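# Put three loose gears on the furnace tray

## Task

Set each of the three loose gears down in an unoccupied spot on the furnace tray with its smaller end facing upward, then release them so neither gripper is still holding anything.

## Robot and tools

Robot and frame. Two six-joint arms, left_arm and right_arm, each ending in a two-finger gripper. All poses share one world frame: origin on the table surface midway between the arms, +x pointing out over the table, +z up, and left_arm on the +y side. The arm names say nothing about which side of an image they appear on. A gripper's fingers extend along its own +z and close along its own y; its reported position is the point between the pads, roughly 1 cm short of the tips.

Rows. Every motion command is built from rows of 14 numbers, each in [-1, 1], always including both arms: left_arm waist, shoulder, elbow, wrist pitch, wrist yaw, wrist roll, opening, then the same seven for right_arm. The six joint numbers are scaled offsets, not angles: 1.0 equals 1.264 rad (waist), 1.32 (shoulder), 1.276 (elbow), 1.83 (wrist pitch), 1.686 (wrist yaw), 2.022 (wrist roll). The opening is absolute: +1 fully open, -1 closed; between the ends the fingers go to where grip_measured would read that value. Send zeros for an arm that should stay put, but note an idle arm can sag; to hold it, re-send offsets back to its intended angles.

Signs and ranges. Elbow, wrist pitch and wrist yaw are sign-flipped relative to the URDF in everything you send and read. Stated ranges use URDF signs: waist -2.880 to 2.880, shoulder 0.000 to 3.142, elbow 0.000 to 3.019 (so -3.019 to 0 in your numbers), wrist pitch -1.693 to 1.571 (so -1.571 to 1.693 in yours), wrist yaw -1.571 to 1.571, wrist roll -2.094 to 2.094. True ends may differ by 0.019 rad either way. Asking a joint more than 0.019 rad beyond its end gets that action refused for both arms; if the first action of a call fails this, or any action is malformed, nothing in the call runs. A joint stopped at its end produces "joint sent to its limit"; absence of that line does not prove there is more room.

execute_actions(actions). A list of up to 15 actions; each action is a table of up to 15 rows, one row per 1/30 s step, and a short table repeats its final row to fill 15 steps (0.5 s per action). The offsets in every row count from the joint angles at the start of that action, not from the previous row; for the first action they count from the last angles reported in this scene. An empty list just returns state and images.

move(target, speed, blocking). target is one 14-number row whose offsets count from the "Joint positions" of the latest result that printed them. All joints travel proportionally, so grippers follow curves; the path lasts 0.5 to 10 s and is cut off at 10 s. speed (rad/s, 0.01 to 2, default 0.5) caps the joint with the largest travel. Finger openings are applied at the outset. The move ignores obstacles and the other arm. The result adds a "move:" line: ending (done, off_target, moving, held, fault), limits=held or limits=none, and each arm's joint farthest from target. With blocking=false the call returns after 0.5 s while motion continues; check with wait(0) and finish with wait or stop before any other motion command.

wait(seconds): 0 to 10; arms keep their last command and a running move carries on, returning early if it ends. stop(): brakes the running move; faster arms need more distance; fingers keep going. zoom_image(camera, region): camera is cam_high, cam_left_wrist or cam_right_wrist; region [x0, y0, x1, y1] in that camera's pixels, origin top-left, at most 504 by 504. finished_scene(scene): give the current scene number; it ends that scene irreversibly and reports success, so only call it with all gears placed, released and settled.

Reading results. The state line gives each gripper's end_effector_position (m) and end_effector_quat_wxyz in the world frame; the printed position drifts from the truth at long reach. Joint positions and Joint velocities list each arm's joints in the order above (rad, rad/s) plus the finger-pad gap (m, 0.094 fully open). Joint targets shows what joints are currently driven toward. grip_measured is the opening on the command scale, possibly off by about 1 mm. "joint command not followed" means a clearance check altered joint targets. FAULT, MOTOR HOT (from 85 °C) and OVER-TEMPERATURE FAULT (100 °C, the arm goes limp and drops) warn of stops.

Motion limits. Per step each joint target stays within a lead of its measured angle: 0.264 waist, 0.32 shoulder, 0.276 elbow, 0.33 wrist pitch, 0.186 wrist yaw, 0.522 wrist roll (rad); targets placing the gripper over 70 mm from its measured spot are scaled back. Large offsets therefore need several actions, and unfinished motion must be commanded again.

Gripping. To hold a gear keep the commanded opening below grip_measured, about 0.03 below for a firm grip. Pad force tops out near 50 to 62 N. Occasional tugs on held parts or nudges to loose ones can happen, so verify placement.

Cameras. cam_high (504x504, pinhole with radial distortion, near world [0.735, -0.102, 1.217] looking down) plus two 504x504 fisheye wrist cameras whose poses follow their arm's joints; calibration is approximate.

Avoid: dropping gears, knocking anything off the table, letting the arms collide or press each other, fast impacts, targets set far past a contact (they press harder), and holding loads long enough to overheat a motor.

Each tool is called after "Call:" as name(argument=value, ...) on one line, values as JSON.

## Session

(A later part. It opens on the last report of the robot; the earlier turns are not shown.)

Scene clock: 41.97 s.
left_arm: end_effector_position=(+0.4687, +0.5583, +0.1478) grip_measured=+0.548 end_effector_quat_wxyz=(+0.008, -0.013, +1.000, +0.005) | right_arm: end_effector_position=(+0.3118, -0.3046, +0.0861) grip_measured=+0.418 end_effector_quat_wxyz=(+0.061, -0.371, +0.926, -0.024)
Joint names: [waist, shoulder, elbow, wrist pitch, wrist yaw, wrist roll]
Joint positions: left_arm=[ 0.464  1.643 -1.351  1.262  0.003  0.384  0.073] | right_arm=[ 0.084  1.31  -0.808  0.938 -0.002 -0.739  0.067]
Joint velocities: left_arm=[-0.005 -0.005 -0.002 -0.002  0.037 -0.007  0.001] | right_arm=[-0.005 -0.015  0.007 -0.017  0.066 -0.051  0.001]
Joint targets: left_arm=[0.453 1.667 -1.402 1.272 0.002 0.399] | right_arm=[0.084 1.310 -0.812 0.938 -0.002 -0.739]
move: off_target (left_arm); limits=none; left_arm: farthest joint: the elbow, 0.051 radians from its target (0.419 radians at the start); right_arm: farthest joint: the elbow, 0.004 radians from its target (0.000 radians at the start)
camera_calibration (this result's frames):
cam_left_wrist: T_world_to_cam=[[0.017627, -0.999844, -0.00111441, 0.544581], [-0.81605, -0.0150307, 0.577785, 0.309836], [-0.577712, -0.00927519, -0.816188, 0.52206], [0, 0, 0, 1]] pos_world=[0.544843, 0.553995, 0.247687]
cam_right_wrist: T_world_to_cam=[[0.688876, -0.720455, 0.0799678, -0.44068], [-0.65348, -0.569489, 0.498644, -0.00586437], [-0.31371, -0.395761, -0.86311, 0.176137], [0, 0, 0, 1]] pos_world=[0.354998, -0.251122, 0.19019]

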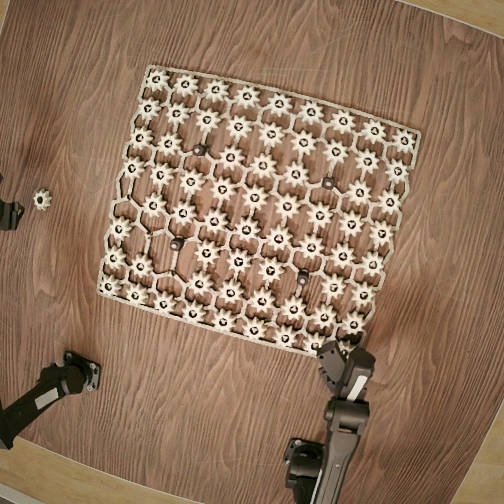

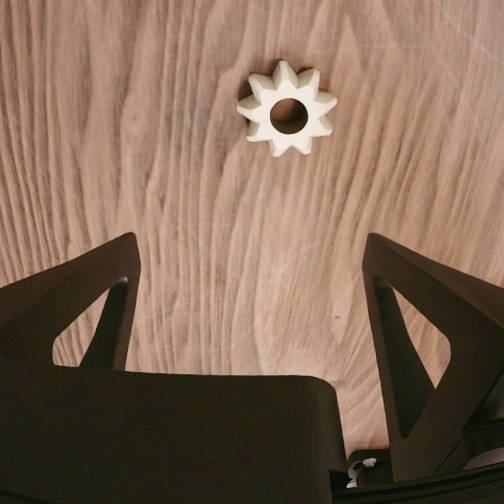

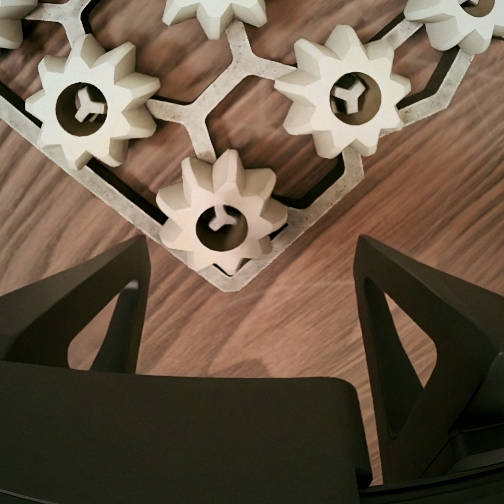

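Call:
move(target=[-0.042,0.095,0.090,-0.130,0,0.046,0.55, 0,0,0,0,0,0,0.42], speed=0.35)

Scene clock: 44.70 s.
left_arm: end_effector_position=(+0.4817, +0.5408, +0.0550) grip_measured=+0.548 end_effector_quat_wxyz=(+0.006, +0.048, +0.999, +0.004) | right_arm: end_effector_position=(+0.3103, -0.3046, +0.0849) grip_measured=+0.418 end_effector_quat_wxyz=(+0.059, -0.371, +0.926, -0.023)
Joint names: [waist, shoulder, elbow, wrist pitch, wrist yaw, wrist roll]
Joint positions: left_arm=[ 0.421  1.753 -1.234  1.037  0.003  0.463  0.073] | right_arm=[ 0.084  1.31  -0.804  0.938 -0.002 -0.739  0.067]
Joint velocities: left_arm=[ 0.005 -0.005  0.002  0.007  0.022  0.037  0.   ] | right_arm=[ 0.005 -0.005 -0.007  0.007 -0.051  0.007 -0.001]
Joint targets: left_arm=[0.411 1.768 -1.237 1.024 0.003 0.478] | right_arm=[0.084 1.310 -0.808 0.938 -0.002 -0.739]
move: done; limits=none; left_arm: farthest joint: the shoulder, 0.015 radians from its target (0.126 radians at the start); right_arm: farthest joint: the elbow, 0.004 radians from its target (0.000 radians at the start)
camera_calibration (this result's frames):
cam_left_wrist: T_world_to_cam=[[-0.103869, -0.994591, -0.000716407, 0.582417], [-0.809605, 0.0841315, 0.580914, 0.316887], [-0.577711, 0.0609187, -0.813965, 0.415554], [0, 0, 0, 1]] pos_world=[0.557119, 0.527292, 0.15458]
cam_right_wrist: T_world_to_cam=[[0.689147, -0.720449, 0.0776584, -0.439477], [-0.651764, -0.569451, 0.500928, -0.00693252], [-0.316671, -0.395828, -0.861998, 0.175383], [0, 0, 0, 1]] pos_world=[0.353884, -0.251147, 0.188781]

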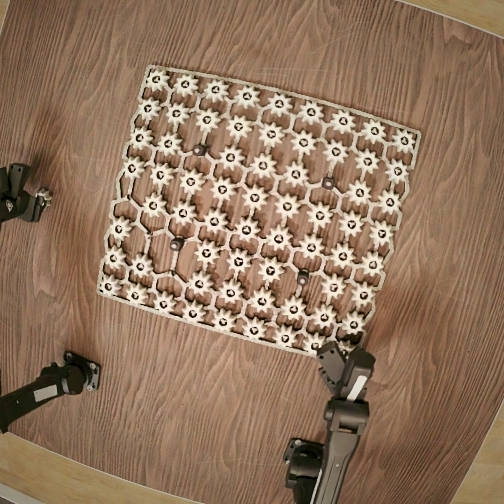

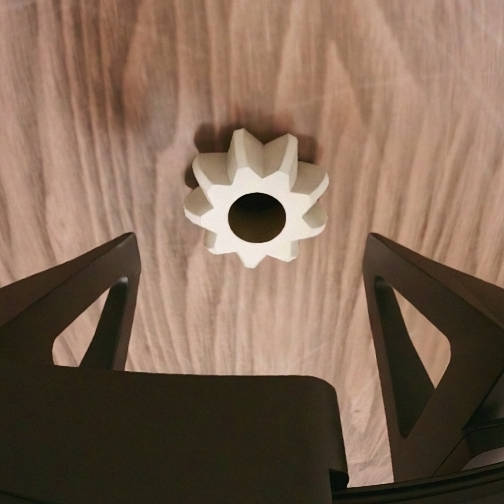

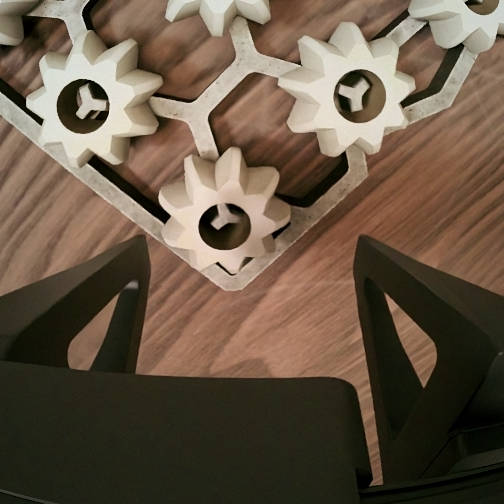

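Call:
zoom_image(camera="cam_left_wrist", region=[174,120,342,288])

Region (174, 120, 342, 288) of cam_left_wrist's 504x504 image, scaled by 3.000, with more detail than that image has.

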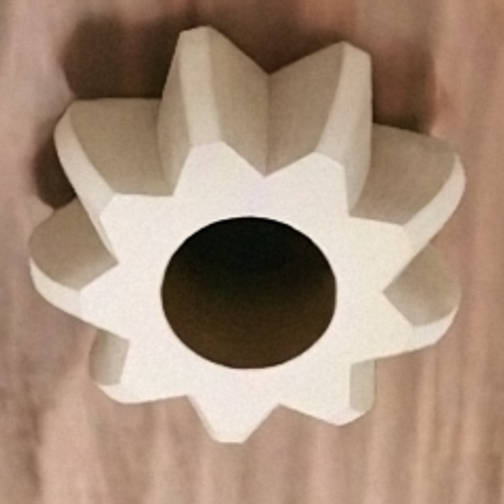

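Call:
move(target=[-0.008,0.056,0.025,-0.056,0,-0.038,0.55, 0,0,-0.010,0,0,0,0.42], speed=0.25)

Scene clock: 47.70 s.
left_arm: end_effector_position=(+0.4824, +0.5411, +0.0163) grip_measured=+0.548 end_effector_quat_wxyz=(+0.004, +0.016, +1.000, +0.003) | right_arm: end_effector_position=(+0.3103, -0.3046, +0.0849) grip_measured=+0.418 end_effector_quat_wxyz=(+0.059, -0.371, +0.926, -0.023)
Joint names: [waist, shoulder, elbow, wrist pitch, wrist yaw, wrist roll]
Joint positions: left_arm=[ 0.421  1.812 -1.199  0.947  0.003  0.4    0.073] | right_arm=[ 0.084  1.31  -0.804  0.938 -0.002 -0.739  0.067]
Joint velocities: left_arm=[-0.005  0.005 -0.007 -0.012 -0.007 -0.066 -0.001] | right_arm=[ 0.005 -0.005  0.022 -0.007 -0.037 -0.022  0.   ]
Joint targets: left_arm=[0.411 1.828 -1.202 0.934 0.003 0.386] | right_arm=[0.084 1.310 -0.817 0.938 -0.002 -0.739]
move: done; limits=none; left_arm: farthest joint: the shoulder, 0.015 radians from its target (0.073 radians at the start); right_arm: farthest joint: the elbow, 0.012 radians from its target (0.012 radians at the start)
camera_calibration (this result's frames):
cam_left_wrist: T_world_to_cam=[[-0.0414859, -0.999138, 0.00152739, 0.555089], [-0.811504, 0.0345868, 0.583323, 0.367649], [-0.582873, 0.0229602, -0.812239, 0.407469], [0, 0, 0, 1]] pos_world=[0.558879, 0.532539, 0.115657]
cam_right_wrist: T_world_to_cam=[[0.689147, -0.720449, 0.0776584, -0.439477], [-0.651764, -0.569451, 0.500928, -0.00693252], [-0.316671, -0.395828, -0.861998, 0.175383], [0, 0, 0, 1]] pos_world=[0.353884, -0.251147, 0.188781]

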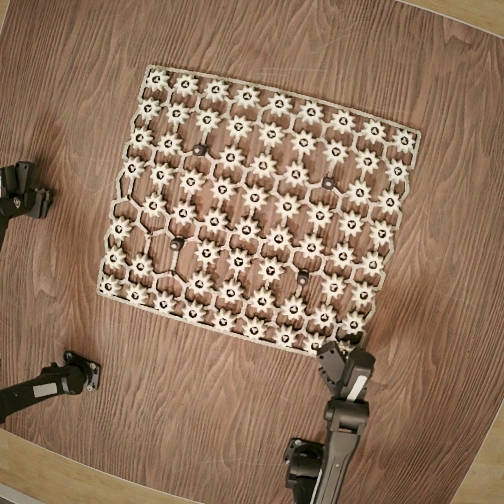

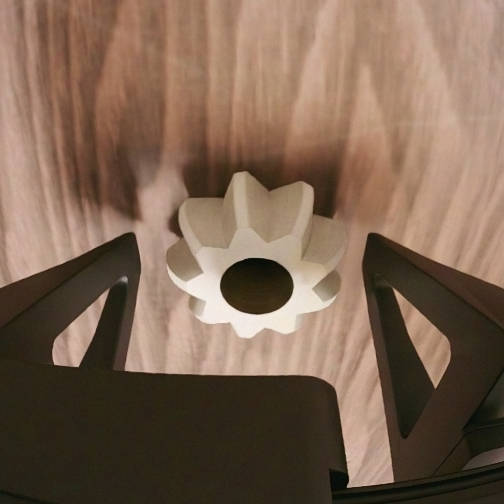

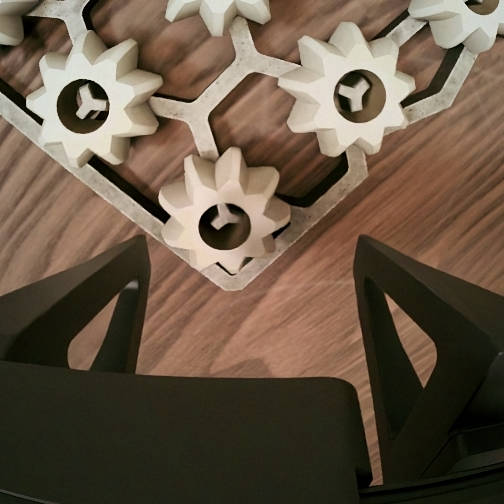

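Call:
execute_actions(actions=[[[-0.006,0.011,-0.003,-0.005,0,0,0.48,0,0,-0.010,0,0,0,0.42],[-0.006,0.011,-0.003,-0.005,0,0,0.44,0,0,-0.010,0,0,0,0.42],[-0.006,0.011,-0.003,-0.005,0,0,0.40,0,0,-0.010,0,0,0,0.42],[-0.006,0.011,-0.003,-0.005,0,0,0.36,0,0,-0.010,0,0,0,0.42],[-0.006,0.011,-0.003,-0.005,0,0,0.32,0,0,-0.010,0,0,0,0.42],[-0.006,0.011,-0.003,-0.005,0,0,0.29,0,0,-0.010,0,0,0,0.42],[-0.006,0.011,-0.003,-0.005,0,0,0.26,0,0,-0.010,0,0,0,0.42],[-0.006,0.011,-0.003,-0.005,0,0,0.24,0,0,-0.010,0,0,0,0.42],[-0.006,0.011,-0.003,-0.005,0,0,0.22,0,0,-0.010,0,0,0,0.42],[-0.006,0.011,-0.003,-0.005,0,0,0.20,0,0,-0.010,0,0,0,0.42],[-0.006,0.011,-0.003,-0.005,0,0,0.185,0,0,-0.010,0,0,0,0.42],[-0.006,0.011,-0.003,-0.005,0,0,0.17,0,0,-0.010,0,0,0,0.42],[-0.006,0.011,-0.003,-0.005,0,0,0.155,0,0,-0.010,0,0,0,0.42],[-0.006,0.011,-0.003,-0.005,0,0,0.145,0,0,-0.010,0,0,0,0.42],[-0.006,0.011,-0.003,-0.005,0,0,0.135,0,0,-0.010,0,0,0,0.42]]])

Call:
wait(seconds=0.3)

Scene clock: 49.00 s.
left_arm: end_effector_position=(+0.4826, +0.5406, +0.0163) grip_measured=+0.155 end_effector_quat_wxyz=(+0.005, +0.016, +1.000, +0.002) | right_arm: end_effector_position=(+0.3103, -0.3046, +0.0849) grip_measured=+0.418 end_effector_quat_wxyz=(+0.059, -0.371, +0.926, -0.023)
Joint names: [waist, shoulder, elbow, wrist pitch, wrist yaw, wrist roll]
Joint positions: left_arm=[ 0.42   1.812 -1.199  0.947  0.001  0.4    0.054] | right_arm=[ 0.084  1.31  -0.804  0.938 -0.002 -0.739  0.067]
Joint velocities: left_arm=[-0.005  0.005  0.007 -0.002  0.066  0.007 -0.003] | right_arm=[-0.015 -0.015  0.002 -0.012 -0.007 -0.066  0.001]
Joint targets: left_arm=[0.413 1.827 -1.203 0.938 0.003 0.401] | right_arm=[0.084 1.310 -0.817 0.938 -0.002 -0.739]
camera_calibration (this result's frames):
cam_left_wrist: T_world_to_cam=[[-0.0415073, -0.999133, 0.00328069, 0.554594], [-0.811904, 0.0356425, 0.582702, 0.367448], [-0.582314, 0.0215228, -0.812679, 0.408102], [0, 0, 0, 1]] pos_world=[0.558996, 0.532233, 0.115724]
cam_right_wrist: T_world_to_cam=[[0.689147, -0.720449, 0.0776584, -0.439477], [-0.651764, -0.569451, 0.500928, -0.00693252], [-0.316671, -0.395828, -0.861998, 0.175383], [0, 0, 0, 1]] pos_world=[0.353884, -0.251147, 0.188781]

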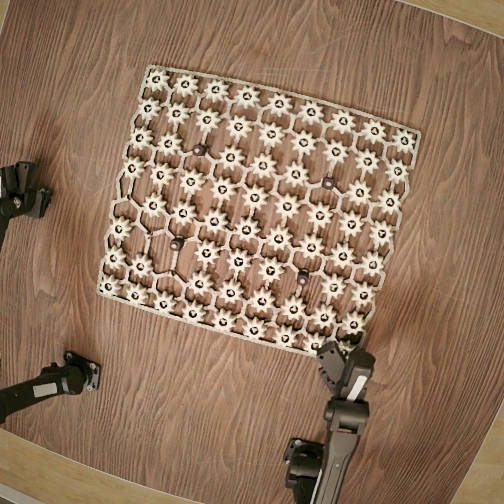

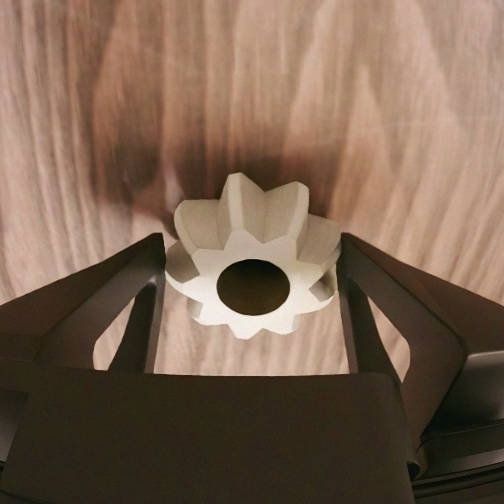

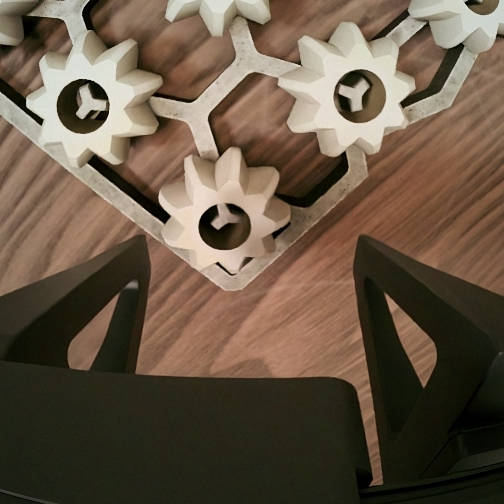

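Scene clock: 49.30 s.
left_arm: end_effector_position=(+0.4826, +0.5406, +0.0163) grip_measured=+0.153 end_effector_quat_wxyz=(+0.005, +0.016, +1.000, +0.002) | right_arm: end_effector_position=(+0.3103, -0.3046, +0.0849) grip_measured=+0.418 end_effector_quat_wxyz=(+0.059, -0.371, +0.926, -0.023)
Joint names: [waist, shoulder, elbow, wrist pitch, wrist yaw, wrist roll]
Joint positions: left_arm=[ 0.42   1.812 -1.199  0.947  0.001  0.4    0.054] | right_arm=[ 0.084  1.31  -0.804  0.938 -0.002 -0.739  0.067]
Joint velocities: left_arm=[ 0.005  0.015  0.012 -0.002  0.037  0.037  0.001] | right_arm=[ 0.005  0.005  0.007  0.002  0.007  0.022 -0.   ]
Joint targets: left_arm=[0.413 1.827 -1.203 0.938 0.003 0.401] | right_arm=[0.084 1.310 -0.817 0.938 -0.002 -0.739]
wait: 0.30 s; at rest by 0.17 s
camera_calibration (this result's frames):
cam_left_wrist: T_world_to_cam=[[-0.0415073, -0.999133, 0.00328069, 0.554594], [-0.811904, 0.0356425, 0.582702, 0.367448], [-0.582314, 0.0215228, -0.812679, 0.408102], [0, 0, 0, 1]] pos_world=[0.558996, 0.532233, 0.115724]
cam_right_wrist: T_world_to_cam=[[0.689147, -0.720449, 0.0776584, -0.439477], [-0.651764, -0.569451, 0.500928, -0.00693252], [-0.316671, -0.395828, -0.861998, 0.175383], [0, 0, 0, 1]] pos_world=[0.353884, -0.251147, 0.188781]

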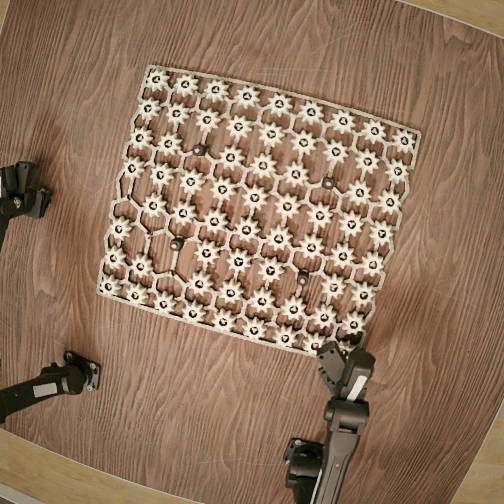

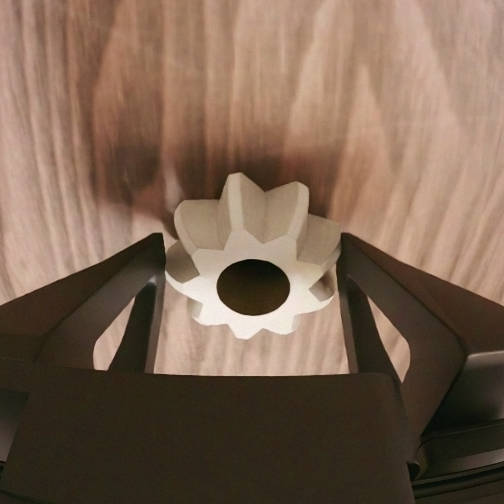

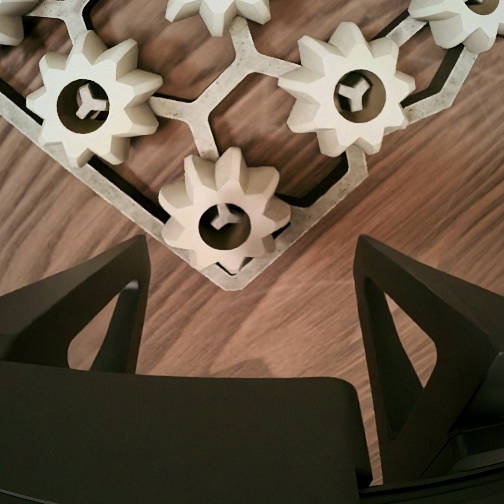

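Call:
execute_actions(actions=[[[-0.006,0.008,-0.003,-0.005,0,0,0.128,0,0,-0.010,0,0,0,0.42],[-0.006,0.006,-0.003,-0.005,0,0,0.123,0,0,-0.010,0,0,0,0.42],[-0.006,0.002,-0.003,-0.005,0,0,0.123,0,0,-0.010,0,0,0,0.42],[-0.006,-0.004,-0.003,-0.005,0,0,0.123,0,0,-0.010,0,0,0,0.42],[-0.006,-0.011,-0.003,-0.005,0,0,0.123,0,0,-0.010,0,0,0,0.42],[-0.006,-0.019,-0.003,-0.005,0,0,0.123,0,0,-0.010,0,0,0,0.42],[-0.006,-0.028,-0.003,-0.005,0,0,0.123,0,0,-0.010,0,0,0,0.42],[-0.006,-0.037,-0.003,-0.005,0,0,0.123,0,0,-0.010,0,0,0,0.42],[-0.006,-0.046,-0.003,-0.005,0,0,0.123,0,0,-0.010,0,0,0,0.42],[-0.006,-0.055,-0.003,-0.005,0,0,0.123,0,0,-0.010,0,0,0,0.42],[-0.006,-0.064,-0.003,-0.005,0,0,0.123,0,0,-0.010,0,0,0,0.42],[-0.006,-0.073,-0.003,-0.005,0,0,0.123,0,0,-0.010,0,0,0,0.42],[-0.006,-0.082,-0.003,-0.005,0,0,0.123,0,0,-0.010,0,0,0,0.42],[-0.006,-0.090,-0.003,-0.005,0,0,0.123,0,0,-0.010,0,0,0,0.42],[-0.006,-0.097,-0.003,-0.005,0,0,0.123,0,0,-0.010,0,0,0,0.42]],[[0,-0.012,-0.010,0,0,0,0.123,0,0,-0.010,0,0,0,0.42],[0,-0.020,-0.012,0,0,0,0.123,0,0,-0.010,0,0,0,0.42],[0,-0.028,-0.014,0,0,0,0.123,0,0,-0.010,0,0,0,0.42],[0,-0.036,-0.014,0,0,0,0.123,0,0,-0.010,0,0,0,0.42],[0,-0.044,-0.014,0,0,0,0.123,0,0,-0.010,0,0,0,0.42],[0,-0.051,-0.014,0,0,0,0.123,0,0,-0.010,0,0,0,0.42],[0,-0.057,-0.014,0,0,0,0.123,0,0,-0.010,0,0,0,0.42],[0,-0.062,-0.014,0,0,0,0.123,0,0,-0.010,0,0,0,0.42],[0,-0.066,-0.014,0,0,0,0.123,0,0,-0.010,0,0,0,0.42],[0,-0.068,-0.014,0,0,0,0.123,0,0,-0.010,0,0,0,0.42]]])

Call:
wait(seconds=0.4)

Scene clock: 51.60 s.
left_arm: end_effector_position=(+0.4896, +0.5431, +0.0659) grip_measured=+0.125 end_effector_quat_wxyz=(+0.053, +0.016, +0.998, +0.021) | right_arm: end_effector_position=(+0.3103, -0.3046, +0.0849) grip_measured=+0.418 end_effector_quat_wxyz=(+0.059, -0.371, +0.926, -0.023)
Joint names: [waist, shoulder, elbow, wrist pitch, wrist yaw, wrist roll]
Joint positions: left_arm=[ 0.42   1.704 -1.194  0.947 -0.001  0.4    0.053] | right_arm=[ 0.084  1.31  -0.804  0.938 -0.002 -0.739  0.067]
Joint velocities: left_arm=[-0.005 -0.073  0.007 -0.017  0.066 -0.037  0.001] | right_arm=[-0.005 -0.015  0.012  0.022  0.022 -0.037 -0.   ]
Joint targets: left_arm=[0.420 1.675 -1.211 0.947 -0.001 0.400] | right_arm=[0.084 1.310 -0.817 0.938 -0.002 -0.739]
camera_calibration (this result's frames):
cam_left_wrist: T_world_to_cam=[[-0.0400082, -0.998543, -0.0362172, 0.558696], [-0.864405, 0.016407, 0.502528, 0.385581], [-0.501201, 0.0514116, -0.863802, 0.399919], [0, 0, 0, 1]] pos_world=[0.556091, 0.530996, 0.17192]
cam_right_wrist: T_world_to_cam=[[0.689147, -0.720449, 0.0776584, -0.439477], [-0.651764, -0.569451, 0.500928, -0.00693252], [-0.316671, -0.395828, -0.861998, 0.175383], [0, 0, 0, 1]] pos_world=[0.353884, -0.251147, 0.188781]

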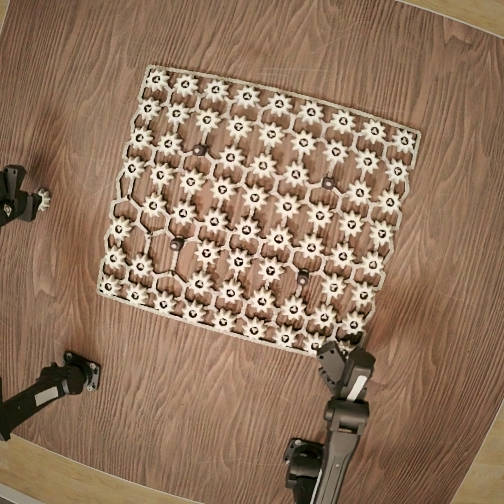

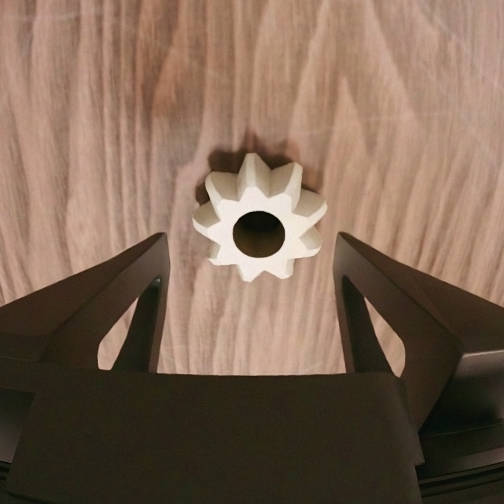

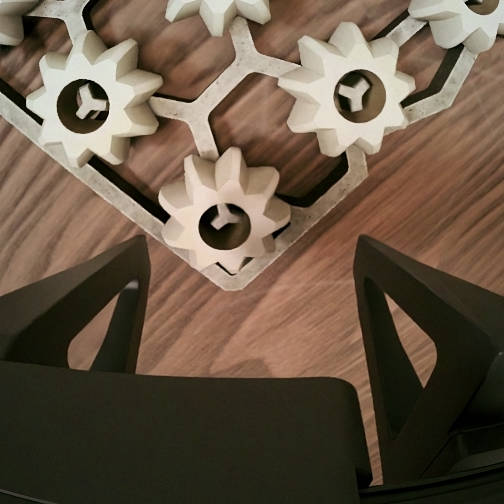

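Scene clock: 52.00 s.
left_arm: end_effector_position=(+0.4899, +0.5432, +0.0679) grip_measured=+0.125 end_effector_quat_wxyz=(+0.055, +0.016, +0.998, +0.022) | right_arm: end_effector_position=(+0.3103, -0.3046, +0.0849) grip_measured=+0.418 end_effector_quat_wxyz=(+0.059, -0.371, +0.926, -0.023)
Joint names: [waist, shoulder, elbow, wrist pitch, wrist yaw, wrist roll]
Joint positions: left_arm=[ 0.42   1.7   -1.194  0.947 -0.001  0.4    0.053] | right_arm=[ 0.084  1.31  -0.804  0.938 -0.002 -0.739  0.067]
Joint velocities: left_arm=[-0.015 -0.005  0.007  0.012  0.007 -0.037  0.   ] | right_arm=[-0.005 -0.005 -0.012  0.002  0.037 -0.007  0.001]
Joint targets: left_arm=[0.420 1.675 -1.211 0.947 -0.001 0.400] | right_arm=[0.084 1.310 -0.817 0.938 -0.002 -0.739]
wait: 0.40 s; at rest by 0.23 s
camera_calibration (this result's frames):
cam_left_wrist: T_world_to_cam=[[-0.0398631, -0.998487, -0.0378782, 0.558886], [-0.866367, 0.0156523, 0.499163, 0.386385], [-0.497815, 0.0527146, -0.86568, 0.399535], [0, 0, 0, 1]] pos_world=[0.555924, 0.530932, 0.17417]
cam_right_wrist: T_world_to_cam=[[0.689147, -0.720449, 0.0776584, -0.439477], [-0.651764, -0.569451, 0.500928, -0.00693252], [-0.316671, -0.395828, -0.861998, 0.175383], [0, 0, 0, 1]] pos_world=[0.353884, -0.251147, 0.188781]

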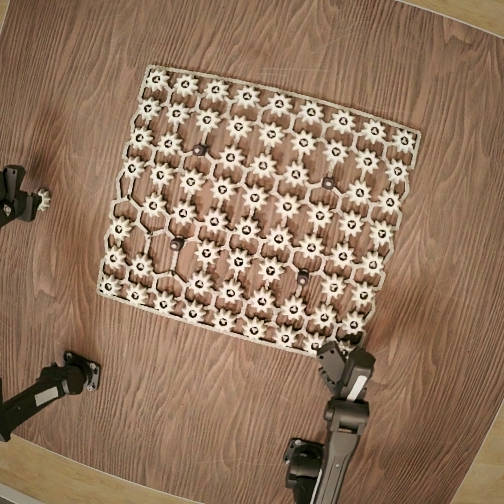

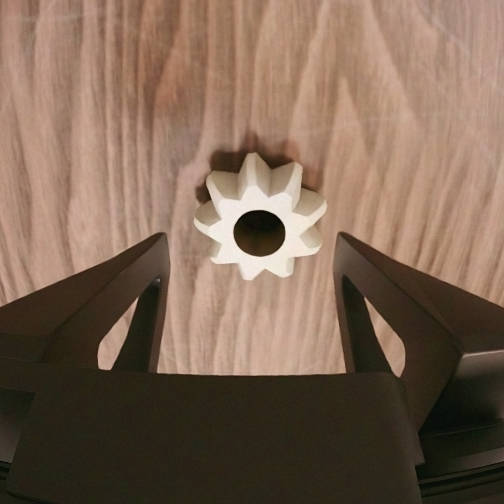

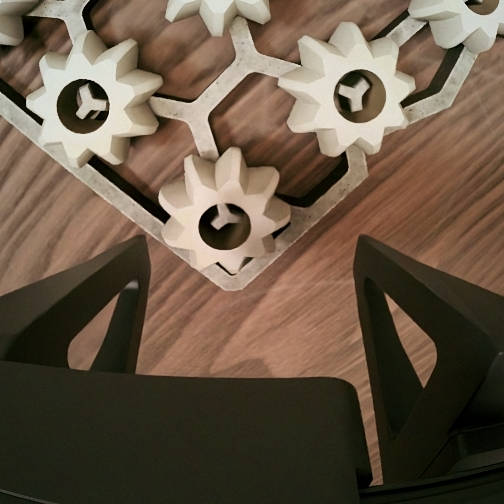

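Call:
zoom_image(camera="cam_left_wrist", region=[176,140,344,308])

Region (176, 140, 344, 308) of cam_left_wrist's 504x504 image, scaled by 3.000, with more detail than that image has.

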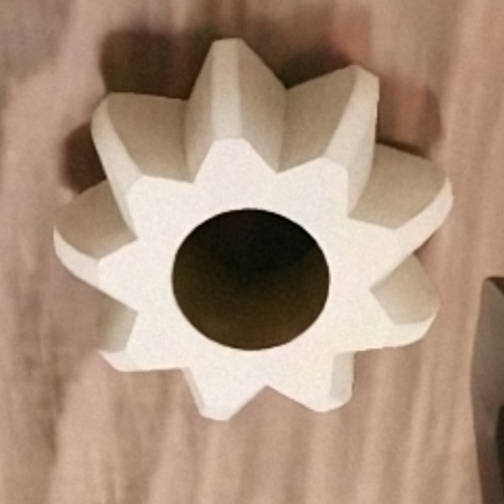

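Call:
move(target=[0,0.103,-0.008,0,0,0.019,0.55, 0,0,-0.010,0,0,0,0.42], speed=0.2)

Scene clock: 55.67 s.
left_arm: end_effector_position=(+0.4799, +0.5393, +0.0119) grip_measured=+0.548 end_effector_quat_wxyz=(-0.000, +0.028, +1.000, -0.000) | right_arm: end_effector_position=(+0.3103, -0.3046, +0.0849) grip_measured=+0.418 end_effector_quat_wxyz=(+0.059, -0.371, +0.926, -0.023)
Joint names: [waist, shoulder, elbow, wrist pitch, wrist yaw, wrist roll]
Joint positions: left_arm=[ 0.42   1.818 -1.194  0.947 -0.001  0.424  0.073] | right_arm=[ 0.084  1.31  -0.804  0.938 -0.002 -0.739  0.067]
Joint velocities: left_arm=[ 0.005 -0.015  0.012  0.017  0.007 -0.007 -0.   ] | right_arm=[-0.015 -0.005  0.017  0.002 -0.007 -0.022  0.   ]
Joint targets: left_arm=[0.420 1.836 -1.204 0.947 -0.001 0.439] | right_arm=[0.084 1.310 -0.817 0.938 -0.002 -0.739]
move: done; limits=none; left_arm: farthest joint: the shoulder, 0.018 radians from its target (0.136 radians at the start); right_arm: farthest joint: the elbow, 0.012 radians from its target (0.012 radians at the start)
camera_calibration (this result's frames):
cam_left_wrist: T_world_to_cam=[[-0.0654514, -0.997814, 0.00908791, 0.563874], [-0.805015, 0.058182, 0.590395, 0.352297], [-0.589633, 0.0313263, -0.807064, 0.40111], [0, 0, 0, 1]] pos_world=[0.557018, 0.529579, 0.110603]
cam_right_wrist: T_world_to_cam=[[0.689147, -0.720449, 0.0776584, -0.439477], [-0.651764, -0.569451, 0.500928, -0.00693252], [-0.316671, -0.395828, -0.861998, 0.175383], [0, 0, 0, 1]] pos_world=[0.353884, -0.251147, 0.188781]

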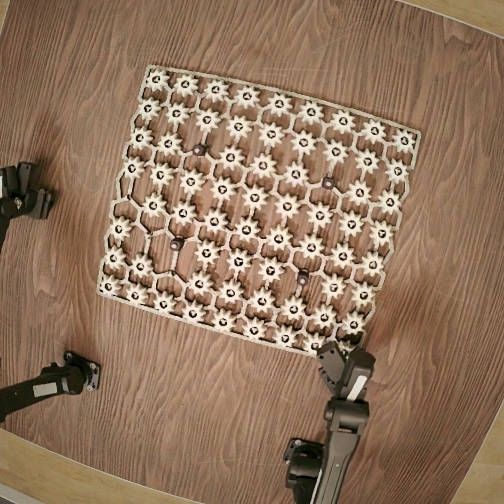

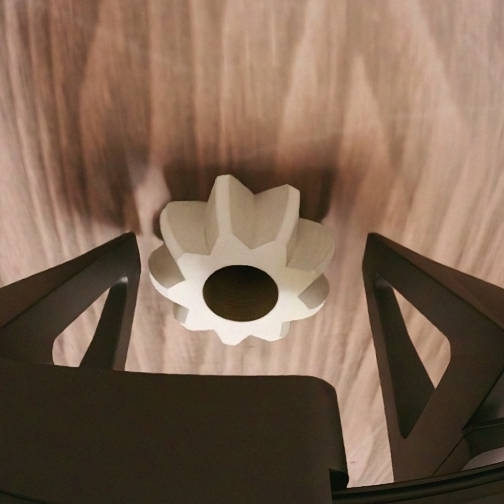

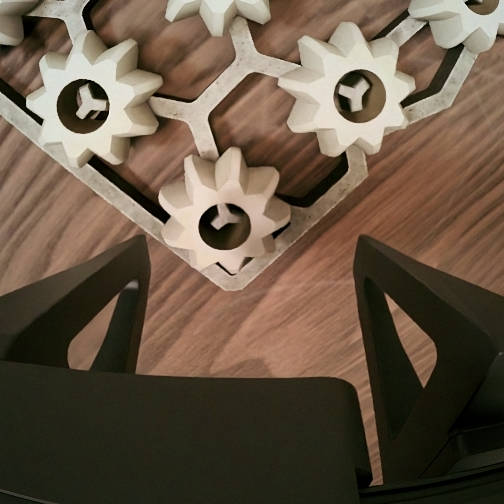

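Call:
execute_actions(actions=[[[0.004,0.0135,-0.008,0,0,0,0.50,0,0,-0.010,0,0,0,0.42],[0.006,0.0135,-0.008,0,0,0,0.46,0,0,-0.010,0,0,0,0.42],[0.008,0.0135,-0.008,0,0,0,0.42,0,0,-0.010,0,0,0,0.42],[0.009,0.0135,-0.008,0,0,0,0.38,0,0,-0.010,0,0,0,0.42],[0.010,0.0135,-0.008,0,0,0,0.34,0,0,-0.010,0,0,0,0.42],[0.010,0.0135,-0.008,0,0,0,0.31,0,0,-0.010,0,0,0,0.42],[0.010,0.0135,-0.008,0,0,0,0.28,0,0,-0.010,0,0,0,0.42],[0.010,0.0135,-0.008,0,0,0,0.255,0,0,-0.010,0,0,0,0.42],[0.009,0.0135,-0.008,0,0,0,0.23,0,0,-0.010,0,0,0,0.42],[0.008,0.0135,-0.008,0,0,0,0.21,0,0,-0.010,0,0,0,0.42],[0.007,0.0135,-0.008,0,0,0,0.19,0,0,-0.010,0,0,0,0.42],[0.006,0.0135,-0.008,0,0,0,0.175,0,0,-0.010,0,0,0,0.42],[0.005,0.0135,-0.008,0,0,0,0.16,0,0,-0.010,0,0,0,0.42],[0.004,0.0135,-0.008,0,0,0,0.15,0,0,-0.010,0,0,0,0.42],[0.003,0.0135,-0.008,0,0,0,0.14,0,0,-0.010,0,0,0,0.42]]])

Call:
wait(seconds=0.5)

Scene clock: 56.97 s.
left_arm: end_effector_position=(+0.4792, +0.5410, +0.0119) grip_measured=+0.178 end_effector_quat_wxyz=(-0.001, +0.027, +1.000, +0.000) | right_arm: end_effector_position=(+0.3103, -0.3046, +0.0849) grip_measured=+0.418 end_effector_quat_wxyz=(+0.059, -0.371, +0.926, -0.023)
Joint names: [waist, shoulder, elbow, wrist pitch, wrist yaw, wrist roll]
Joint positions: left_arm=[ 0.423  1.818 -1.194  0.947  0.001  0.425  0.055] | right_arm=[ 0.084  1.31  -0.804  0.938 -0.002 -0.739  0.067]
Joint velocities: left_arm=[-0.005 -0.005 -0.017 -0.007 -0.007  0.037 -0.   ] | right_arm=[-0.005 -0.005  0.007 -0.007 -0.007  0.007  0.001]
Joint targets: left_arm=[0.424 1.836 -1.204 0.947 -0.001 0.424] | right_arm=[0.084 1.310 -0.817 0.938 -0.002 -0.739]
camera_calibration (this result's frames):
cam_left_wrist: T_world_to_cam=[[-0.0627824, -0.998, 0.00735691, 0.564371], [-0.80476, 0.054983, 0.591049, 0.35327], [-0.590271, 0.0311869, -0.806602, 0.401046], [0, 0, 0, 1]] pos_world=[0.556456, 0.531311, 0.110532]
cam_right_wrist: T_world_to_cam=[[0.689147, -0.720449, 0.0776584, -0.439477], [-0.651764, -0.569451, 0.500928, -0.00693252], [-0.316671, -0.395828, -0.861998, 0.175383], [0, 0, 0, 1]] pos_world=[0.353884, -0.251147, 0.188781]

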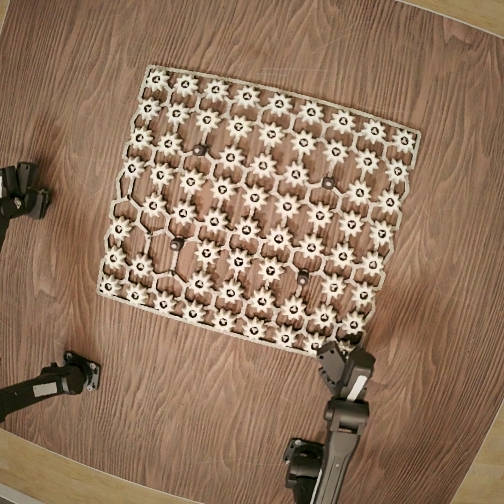

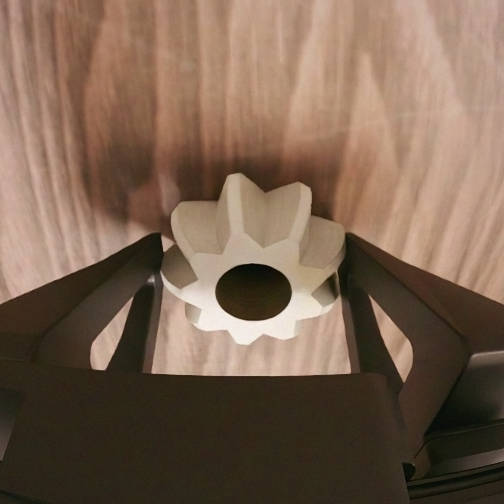

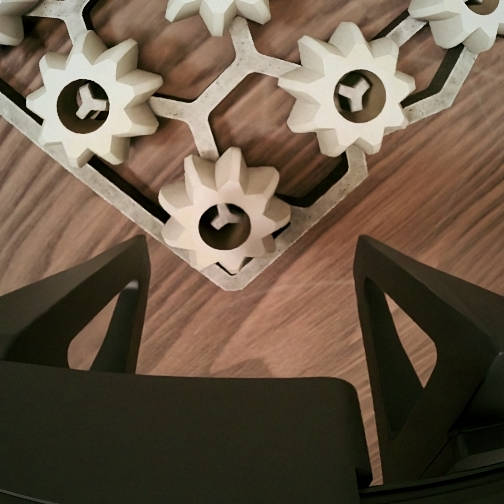

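Scene clock: 57.47 s.
left_arm: end_effector_position=(+0.4792, +0.5410, +0.0119) grip_measured=+0.178 end_effector_quat_wxyz=(-0.001, +0.027, +1.000, +0.000) | right_arm: end_effector_position=(+0.3103, -0.3046, +0.0849) grip_measured=+0.418 end_effector_quat_wxyz=(+0.059, -0.371, +0.926, -0.023)
Joint names: [waist, shoulder, elbow, wrist pitch, wrist yaw, wrist roll]
Joint positions: left_arm=[ 0.423  1.818 -1.194  0.947  0.001  0.425  0.055] | right_arm=[ 0.084  1.31  -0.804  0.938 -0.002 -0.739  0.067]
Joint velocities: left_arm=[-0.005 -0.005  0.002  0.002 -0.007 -0.051 -0.   ] | right_arm=[-0.015 -0.005 -0.012  0.007  0.037 -0.051 -0.001]
Joint targets: left_arm=[0.424 1.836 -1.204 0.947 -0.001 0.424] | right_arm=[0.084 1.310 -0.817 0.938 -0.002 -0.739]
wait: 0.50 s; at rest by 0.17 s
camera_calibration (this result's frames):
cam_left_wrist: T_world_to_cam=[[-0.0627824, -0.998, 0.00735691, 0.564371], [-0.80476, 0.054983, 0.591049, 0.35327], [-0.590271, 0.0311869, -0.806602, 0.401046], [0, 0, 0, 1]] pos_world=[0.556456, 0.531311, 0.110532]
cam_right_wrist: T_world_to_cam=[[0.689147, -0.720449, 0.0776584, -0.439477], [-0.651764, -0.569451, 0.500928, -0.00693252], [-0.316671, -0.395828, -0.861998, 0.175383], [0, 0, 0, 1]] pos_world=[0.353884, -0.251147, 0.188781]

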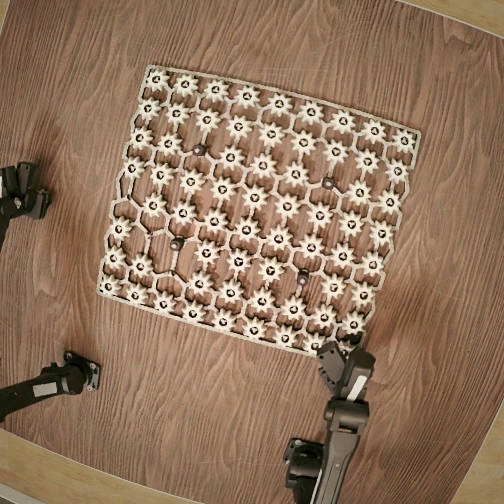

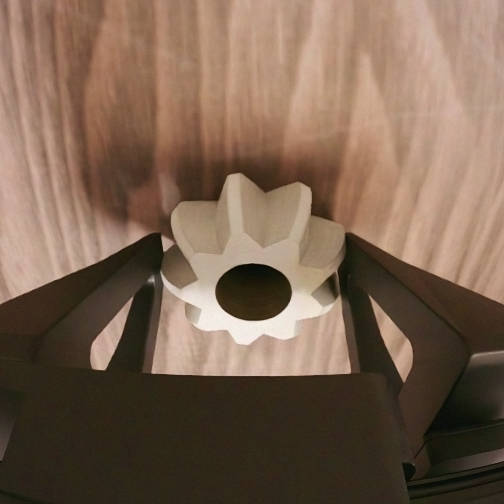

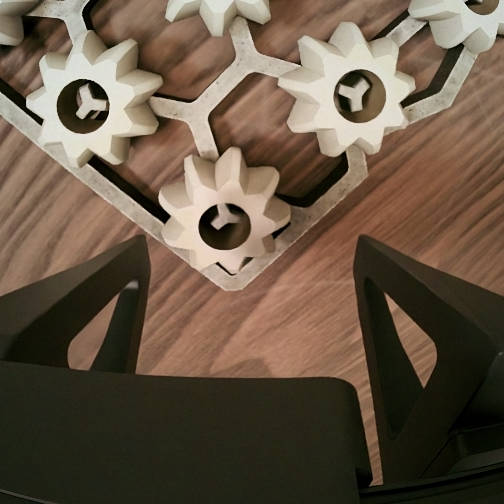

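Call:
execute_actions(actions=[[[0,0.010,-0.008,0,0,0,0.147,0,0,-0.010,0,0,0,0.42],[0,0.006,-0.008,0,0,0,0.147,0,0,-0.010,0,0,0,0.42],[0,0.000,-0.008,0,0,0,0.147,0,0,-0.010,0,0,0,0.42],[0,-0.007,-0.008,0,0,0,0.147,0,0,-0.010,0,0,0,0.42],[0,-0.014,-0.008,0,0,0,0.147,0,0,-0.010,0,0,0,0.42],[0,-0.022,-0.008,0,0,0,0.147,0,0,-0.010,0,0,0,0.42],[0,-0.031,-0.008,0,0,0,0.147,0,0,-0.010,0,0,0,0.42],[0,-0.040,-0.008,0,0,0,0.147,0,0,-0.010,0,0,0,0.42],[0,-0.049,-0.008,0,0,0,0.147,0,0,-0.010,0,0,0,0.42],[0,-0.058,-0.008,0,0,0,0.147,0,0,-0.010,0,0,0,0.42],[0,-0.067,-0.008,0,0,0,0.147,0,0,-0.010,0,0,0,0.42],[0,-0.076,-0.008,0,0,0,0.147,0,0,-0.010,0,0,0,0.42],[0,-0.084,-0.008,0,0,0,0.147,0,0,-0.010,0,0,0,0.42],[0,-0.091,-0.008,0,0,0,0.147,0,0,-0.010,0,0,0,0.42],[0,-0.097,-0.008,0,0,0,0.147,0,0,-0.010,0,0,0,0.42]]])

Call:
wait(seconds=0.5)

Scene clock: 58.73 s.
left_arm: end_effector_position=(+0.4823, +0.5422, +0.0307) grip_measured=+0.178 end_effector_quat_wxyz=(+0.018, +0.027, +0.999, +0.008) | right_arm: end_effector_position=(+0.3103, -0.3046, +0.0849) grip_measured=+0.418 end_effector_quat_wxyz=(+0.059, -0.371, +0.926, -0.023)
Joint names: [waist, shoulder, elbow, wrist pitch, wrist yaw, wrist roll]
Joint positions: left_arm=[ 0.423  1.776 -1.191  0.947  0.001  0.425  0.055] | right_arm=[ 0.084  1.31  -0.804  0.938 -0.002 -0.739  0.067]
Joint velocities: left_arm=[-0.015 -0.366 -0.002 -0.002  0.037 -0.022  0.   ] | right_arm=[-0.005  0.005  0.012 -0.002  0.007 -0.037  0.   ]
Joint targets: left_arm=[0.423 1.691 -1.204 0.947 0.001 0.425] | right_arm=[0.084 1.310 -0.817 0.938 -0.002 -0.739]
camera_calibration (this result's frames):
cam_left_wrist: T_world_to_cam=[[-0.0627498, -0.997987, -0.00913703, 0.566122], [-0.825878, 0.0467837, 0.561905, 0.36009], [-0.560347, 0.0428055, -0.827151, 0.39797], [0, 0, 0, 1]] pos_world=[0.555915, 0.531101, 0.132018]
cam_right_wrist: T_world_to_cam=[[0.689147, -0.720449, 0.0776584, -0.439477], [-0.651764, -0.569451, 0.500928, -0.00693252], [-0.316671, -0.395828, -0.861998, 0.175383], [0, 0, 0, 1]] pos_world=[0.353884, -0.251147, 0.188781]

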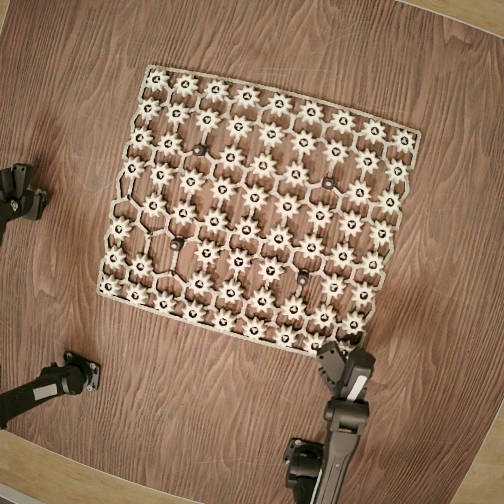

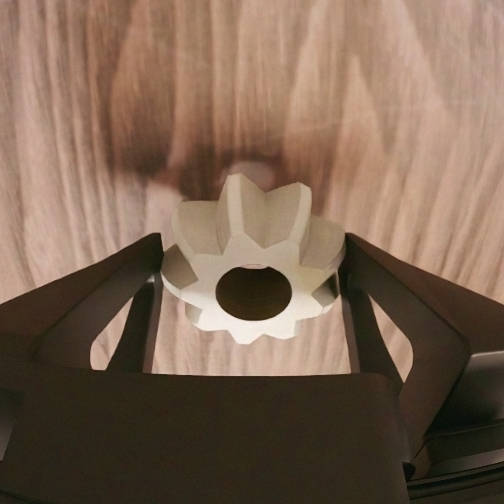

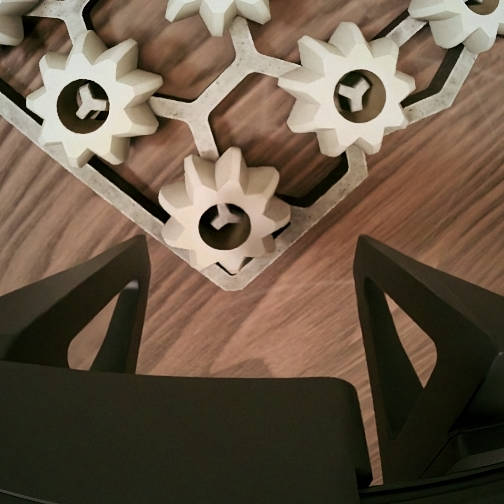

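Scene clock: 59.23 s.
left_arm: end_effector_position=(+0.4867, +0.5439, +0.0581) grip_measured=+0.178 end_effector_quat_wxyz=(+0.044, +0.027, +0.998, +0.019) | right_arm: end_effector_position=(+0.3103, -0.3046, +0.0849) grip_measured=+0.418 end_effector_quat_wxyz=(+0.059, -0.371, +0.926, -0.023)
Joint names: [waist, shoulder, elbow, wrist pitch, wrist yaw, wrist roll]
Joint positions: left_arm=[ 0.423  1.718 -1.191  0.947  0.001  0.425  0.055] | right_arm=[ 0.084  1.31  -0.804  0.938 -0.002 -0.739  0.067]
Joint velocities: left_arm=[ 0.005 -0.005  0.007  0.007  0.066 -0.007  0.001] | right_arm=[-0.005 -0.015 -0.002 -0.002  0.007  0.022 -0.001]
Joint targets: left_arm=[0.423 1.690 -1.204 0.947 0.001 0.425] | right_arm=[0.084 1.310 -0.817 0.938 -0.002 -0.739]
wait: 0.50 s; at rest by 0.40 s
camera_calibration (this result's frames):
cam_left_wrist: T_world_to_cam=[[-0.0616105, -0.997545, -0.0332848, 0.568948], [-0.85487, 0.0355271, 0.517625, 0.371024], [-0.515172, 0.0603453, -0.85496, 0.393107], [0, 0, 0, 1]] pos_world=[0.554748, 0.530648, 0.162976]
cam_right_wrist: T_world_to_cam=[[0.689147, -0.720449, 0.0776584, -0.439477], [-0.651764, -0.569451, 0.500928, -0.00693252], [-0.316671, -0.395828, -0.861998, 0.175383], [0, 0, 0, 1]] pos_world=[0.353884, -0.251147, 0.188781]

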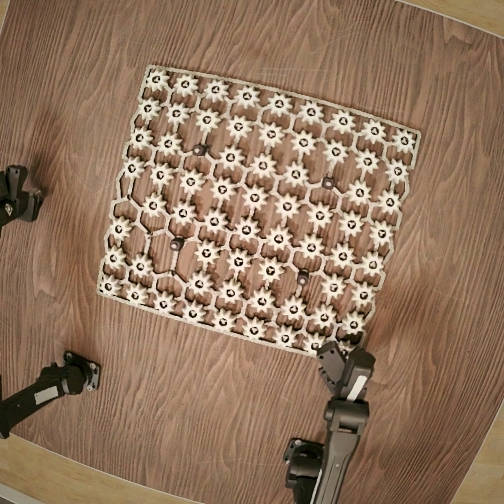

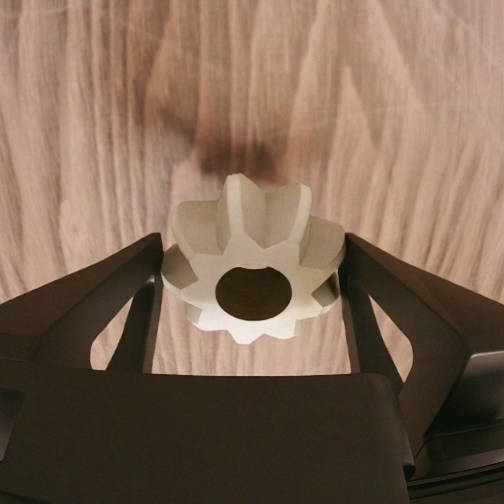

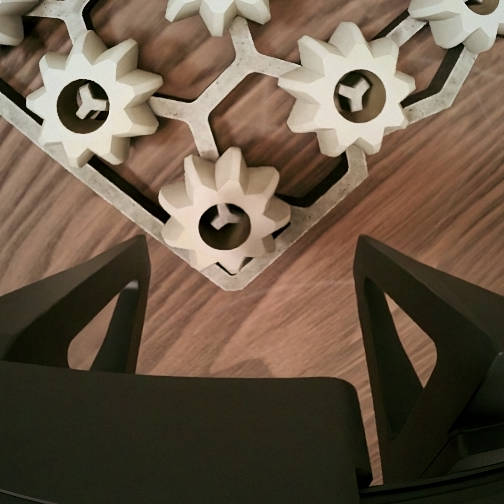

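Call:
move(target=[-0.415,0.010,-0.222,0.182,0,0.118,0.147, 0,0,-0.010,0,0,0,0.42], speed=0.45)

Scene clock: 62.13 s.
left_arm: end_effector_position=(+0.5231, +0.2802, +0.1333) grip_measured=+0.177 end_effector_quat_wxyz=(-0.003, +0.395, +0.919, -0.001) | right_arm: end_effector_position=(+0.3092, -0.3046, +0.0839) grip_measured=+0.418 end_effector_quat_wxyz=(+0.058, -0.371, +0.927, -0.023)
Joint names: [waist, shoulder, elbow, wrist pitch, wrist yaw, wrist roll]
Joint positions: left_arm=[-0.111  1.72  -1.413  1.269  0.     0.648  0.055] | right_arm=[ 0.084  1.31  -0.802  0.938 -0.002 -0.739  0.067]
Joint velocities: left_arm=[ 0.005 -0.005  0.007  0.017  0.037 -0.037 -0.001] | right_arm=[-0.005 -0.024  0.007 -0.007  0.037 -0.051 -0.   ]
Joint targets: left_arm=[-0.101 1.731 -1.474 1.280 0.001 0.663] | right_arm=[0.084 1.310 -0.817 0.938 -0.002 -0.739]
move: off_target (left_arm); limits=none; left_arm: farthest joint: the elbow, 0.062 radians from its target (0.284 radians at the start); right_arm: farthest joint: the elbow, 0.015 radians from its target (0.012 radians at the start)
camera_calibration (this result's frames):
cam_left_wrist: T_world_to_cam=[[-0.73214, -0.681047, 0.0120444, 0.566668], [-0.542536, 0.593747, 0.594239, 0.0425505], [-0.411856, 0.428532, -0.804199, 0.328035], [0, 0, 0, 1]] pos_world=[0.573069, 0.22009, 0.231695]
cam_right_wrist: T_world_to_cam=[[0.689351, -0.720444, 0.0758617, -0.438541], [-0.650425, -0.56942, 0.502701, -0.00776088], [-0.318971, -0.39588, -0.861125, 0.174792], [0, 0, 0, 1]] pos_world=[0.353014, -0.251166, 0.187688]

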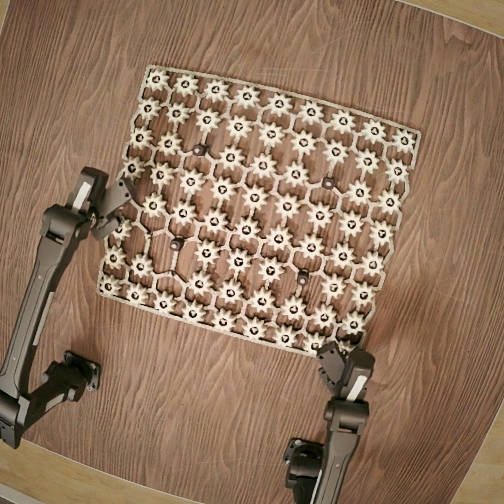

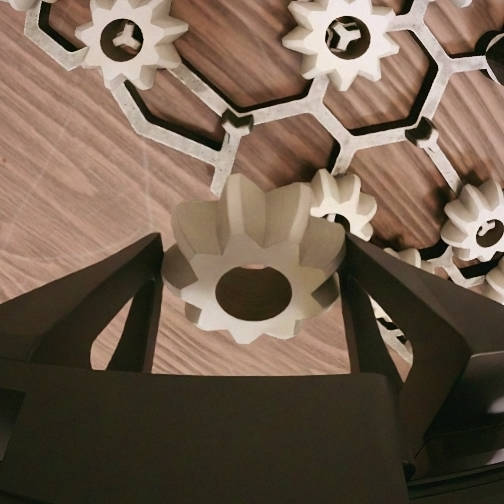

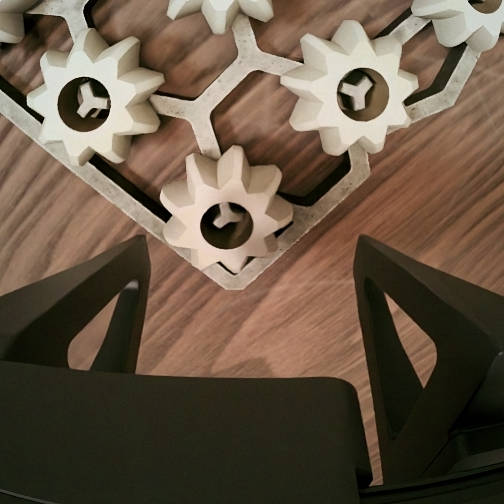

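Call:
zoom_image(camera="cam_left_wrist", region=[190,75,290,175])

Region (190, 75, 290, 175) of cam_left_wrist's 504x504 image, scaled by 5.040, with more detail than that image has.

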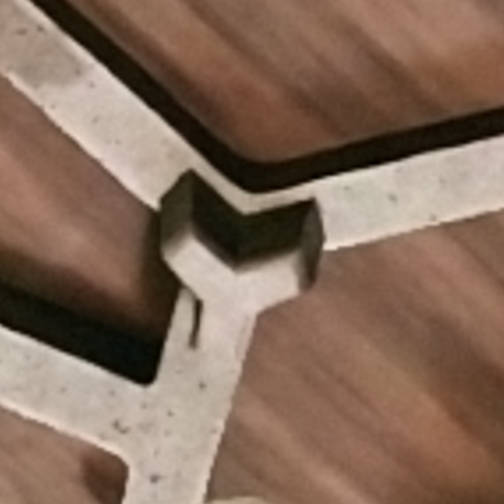

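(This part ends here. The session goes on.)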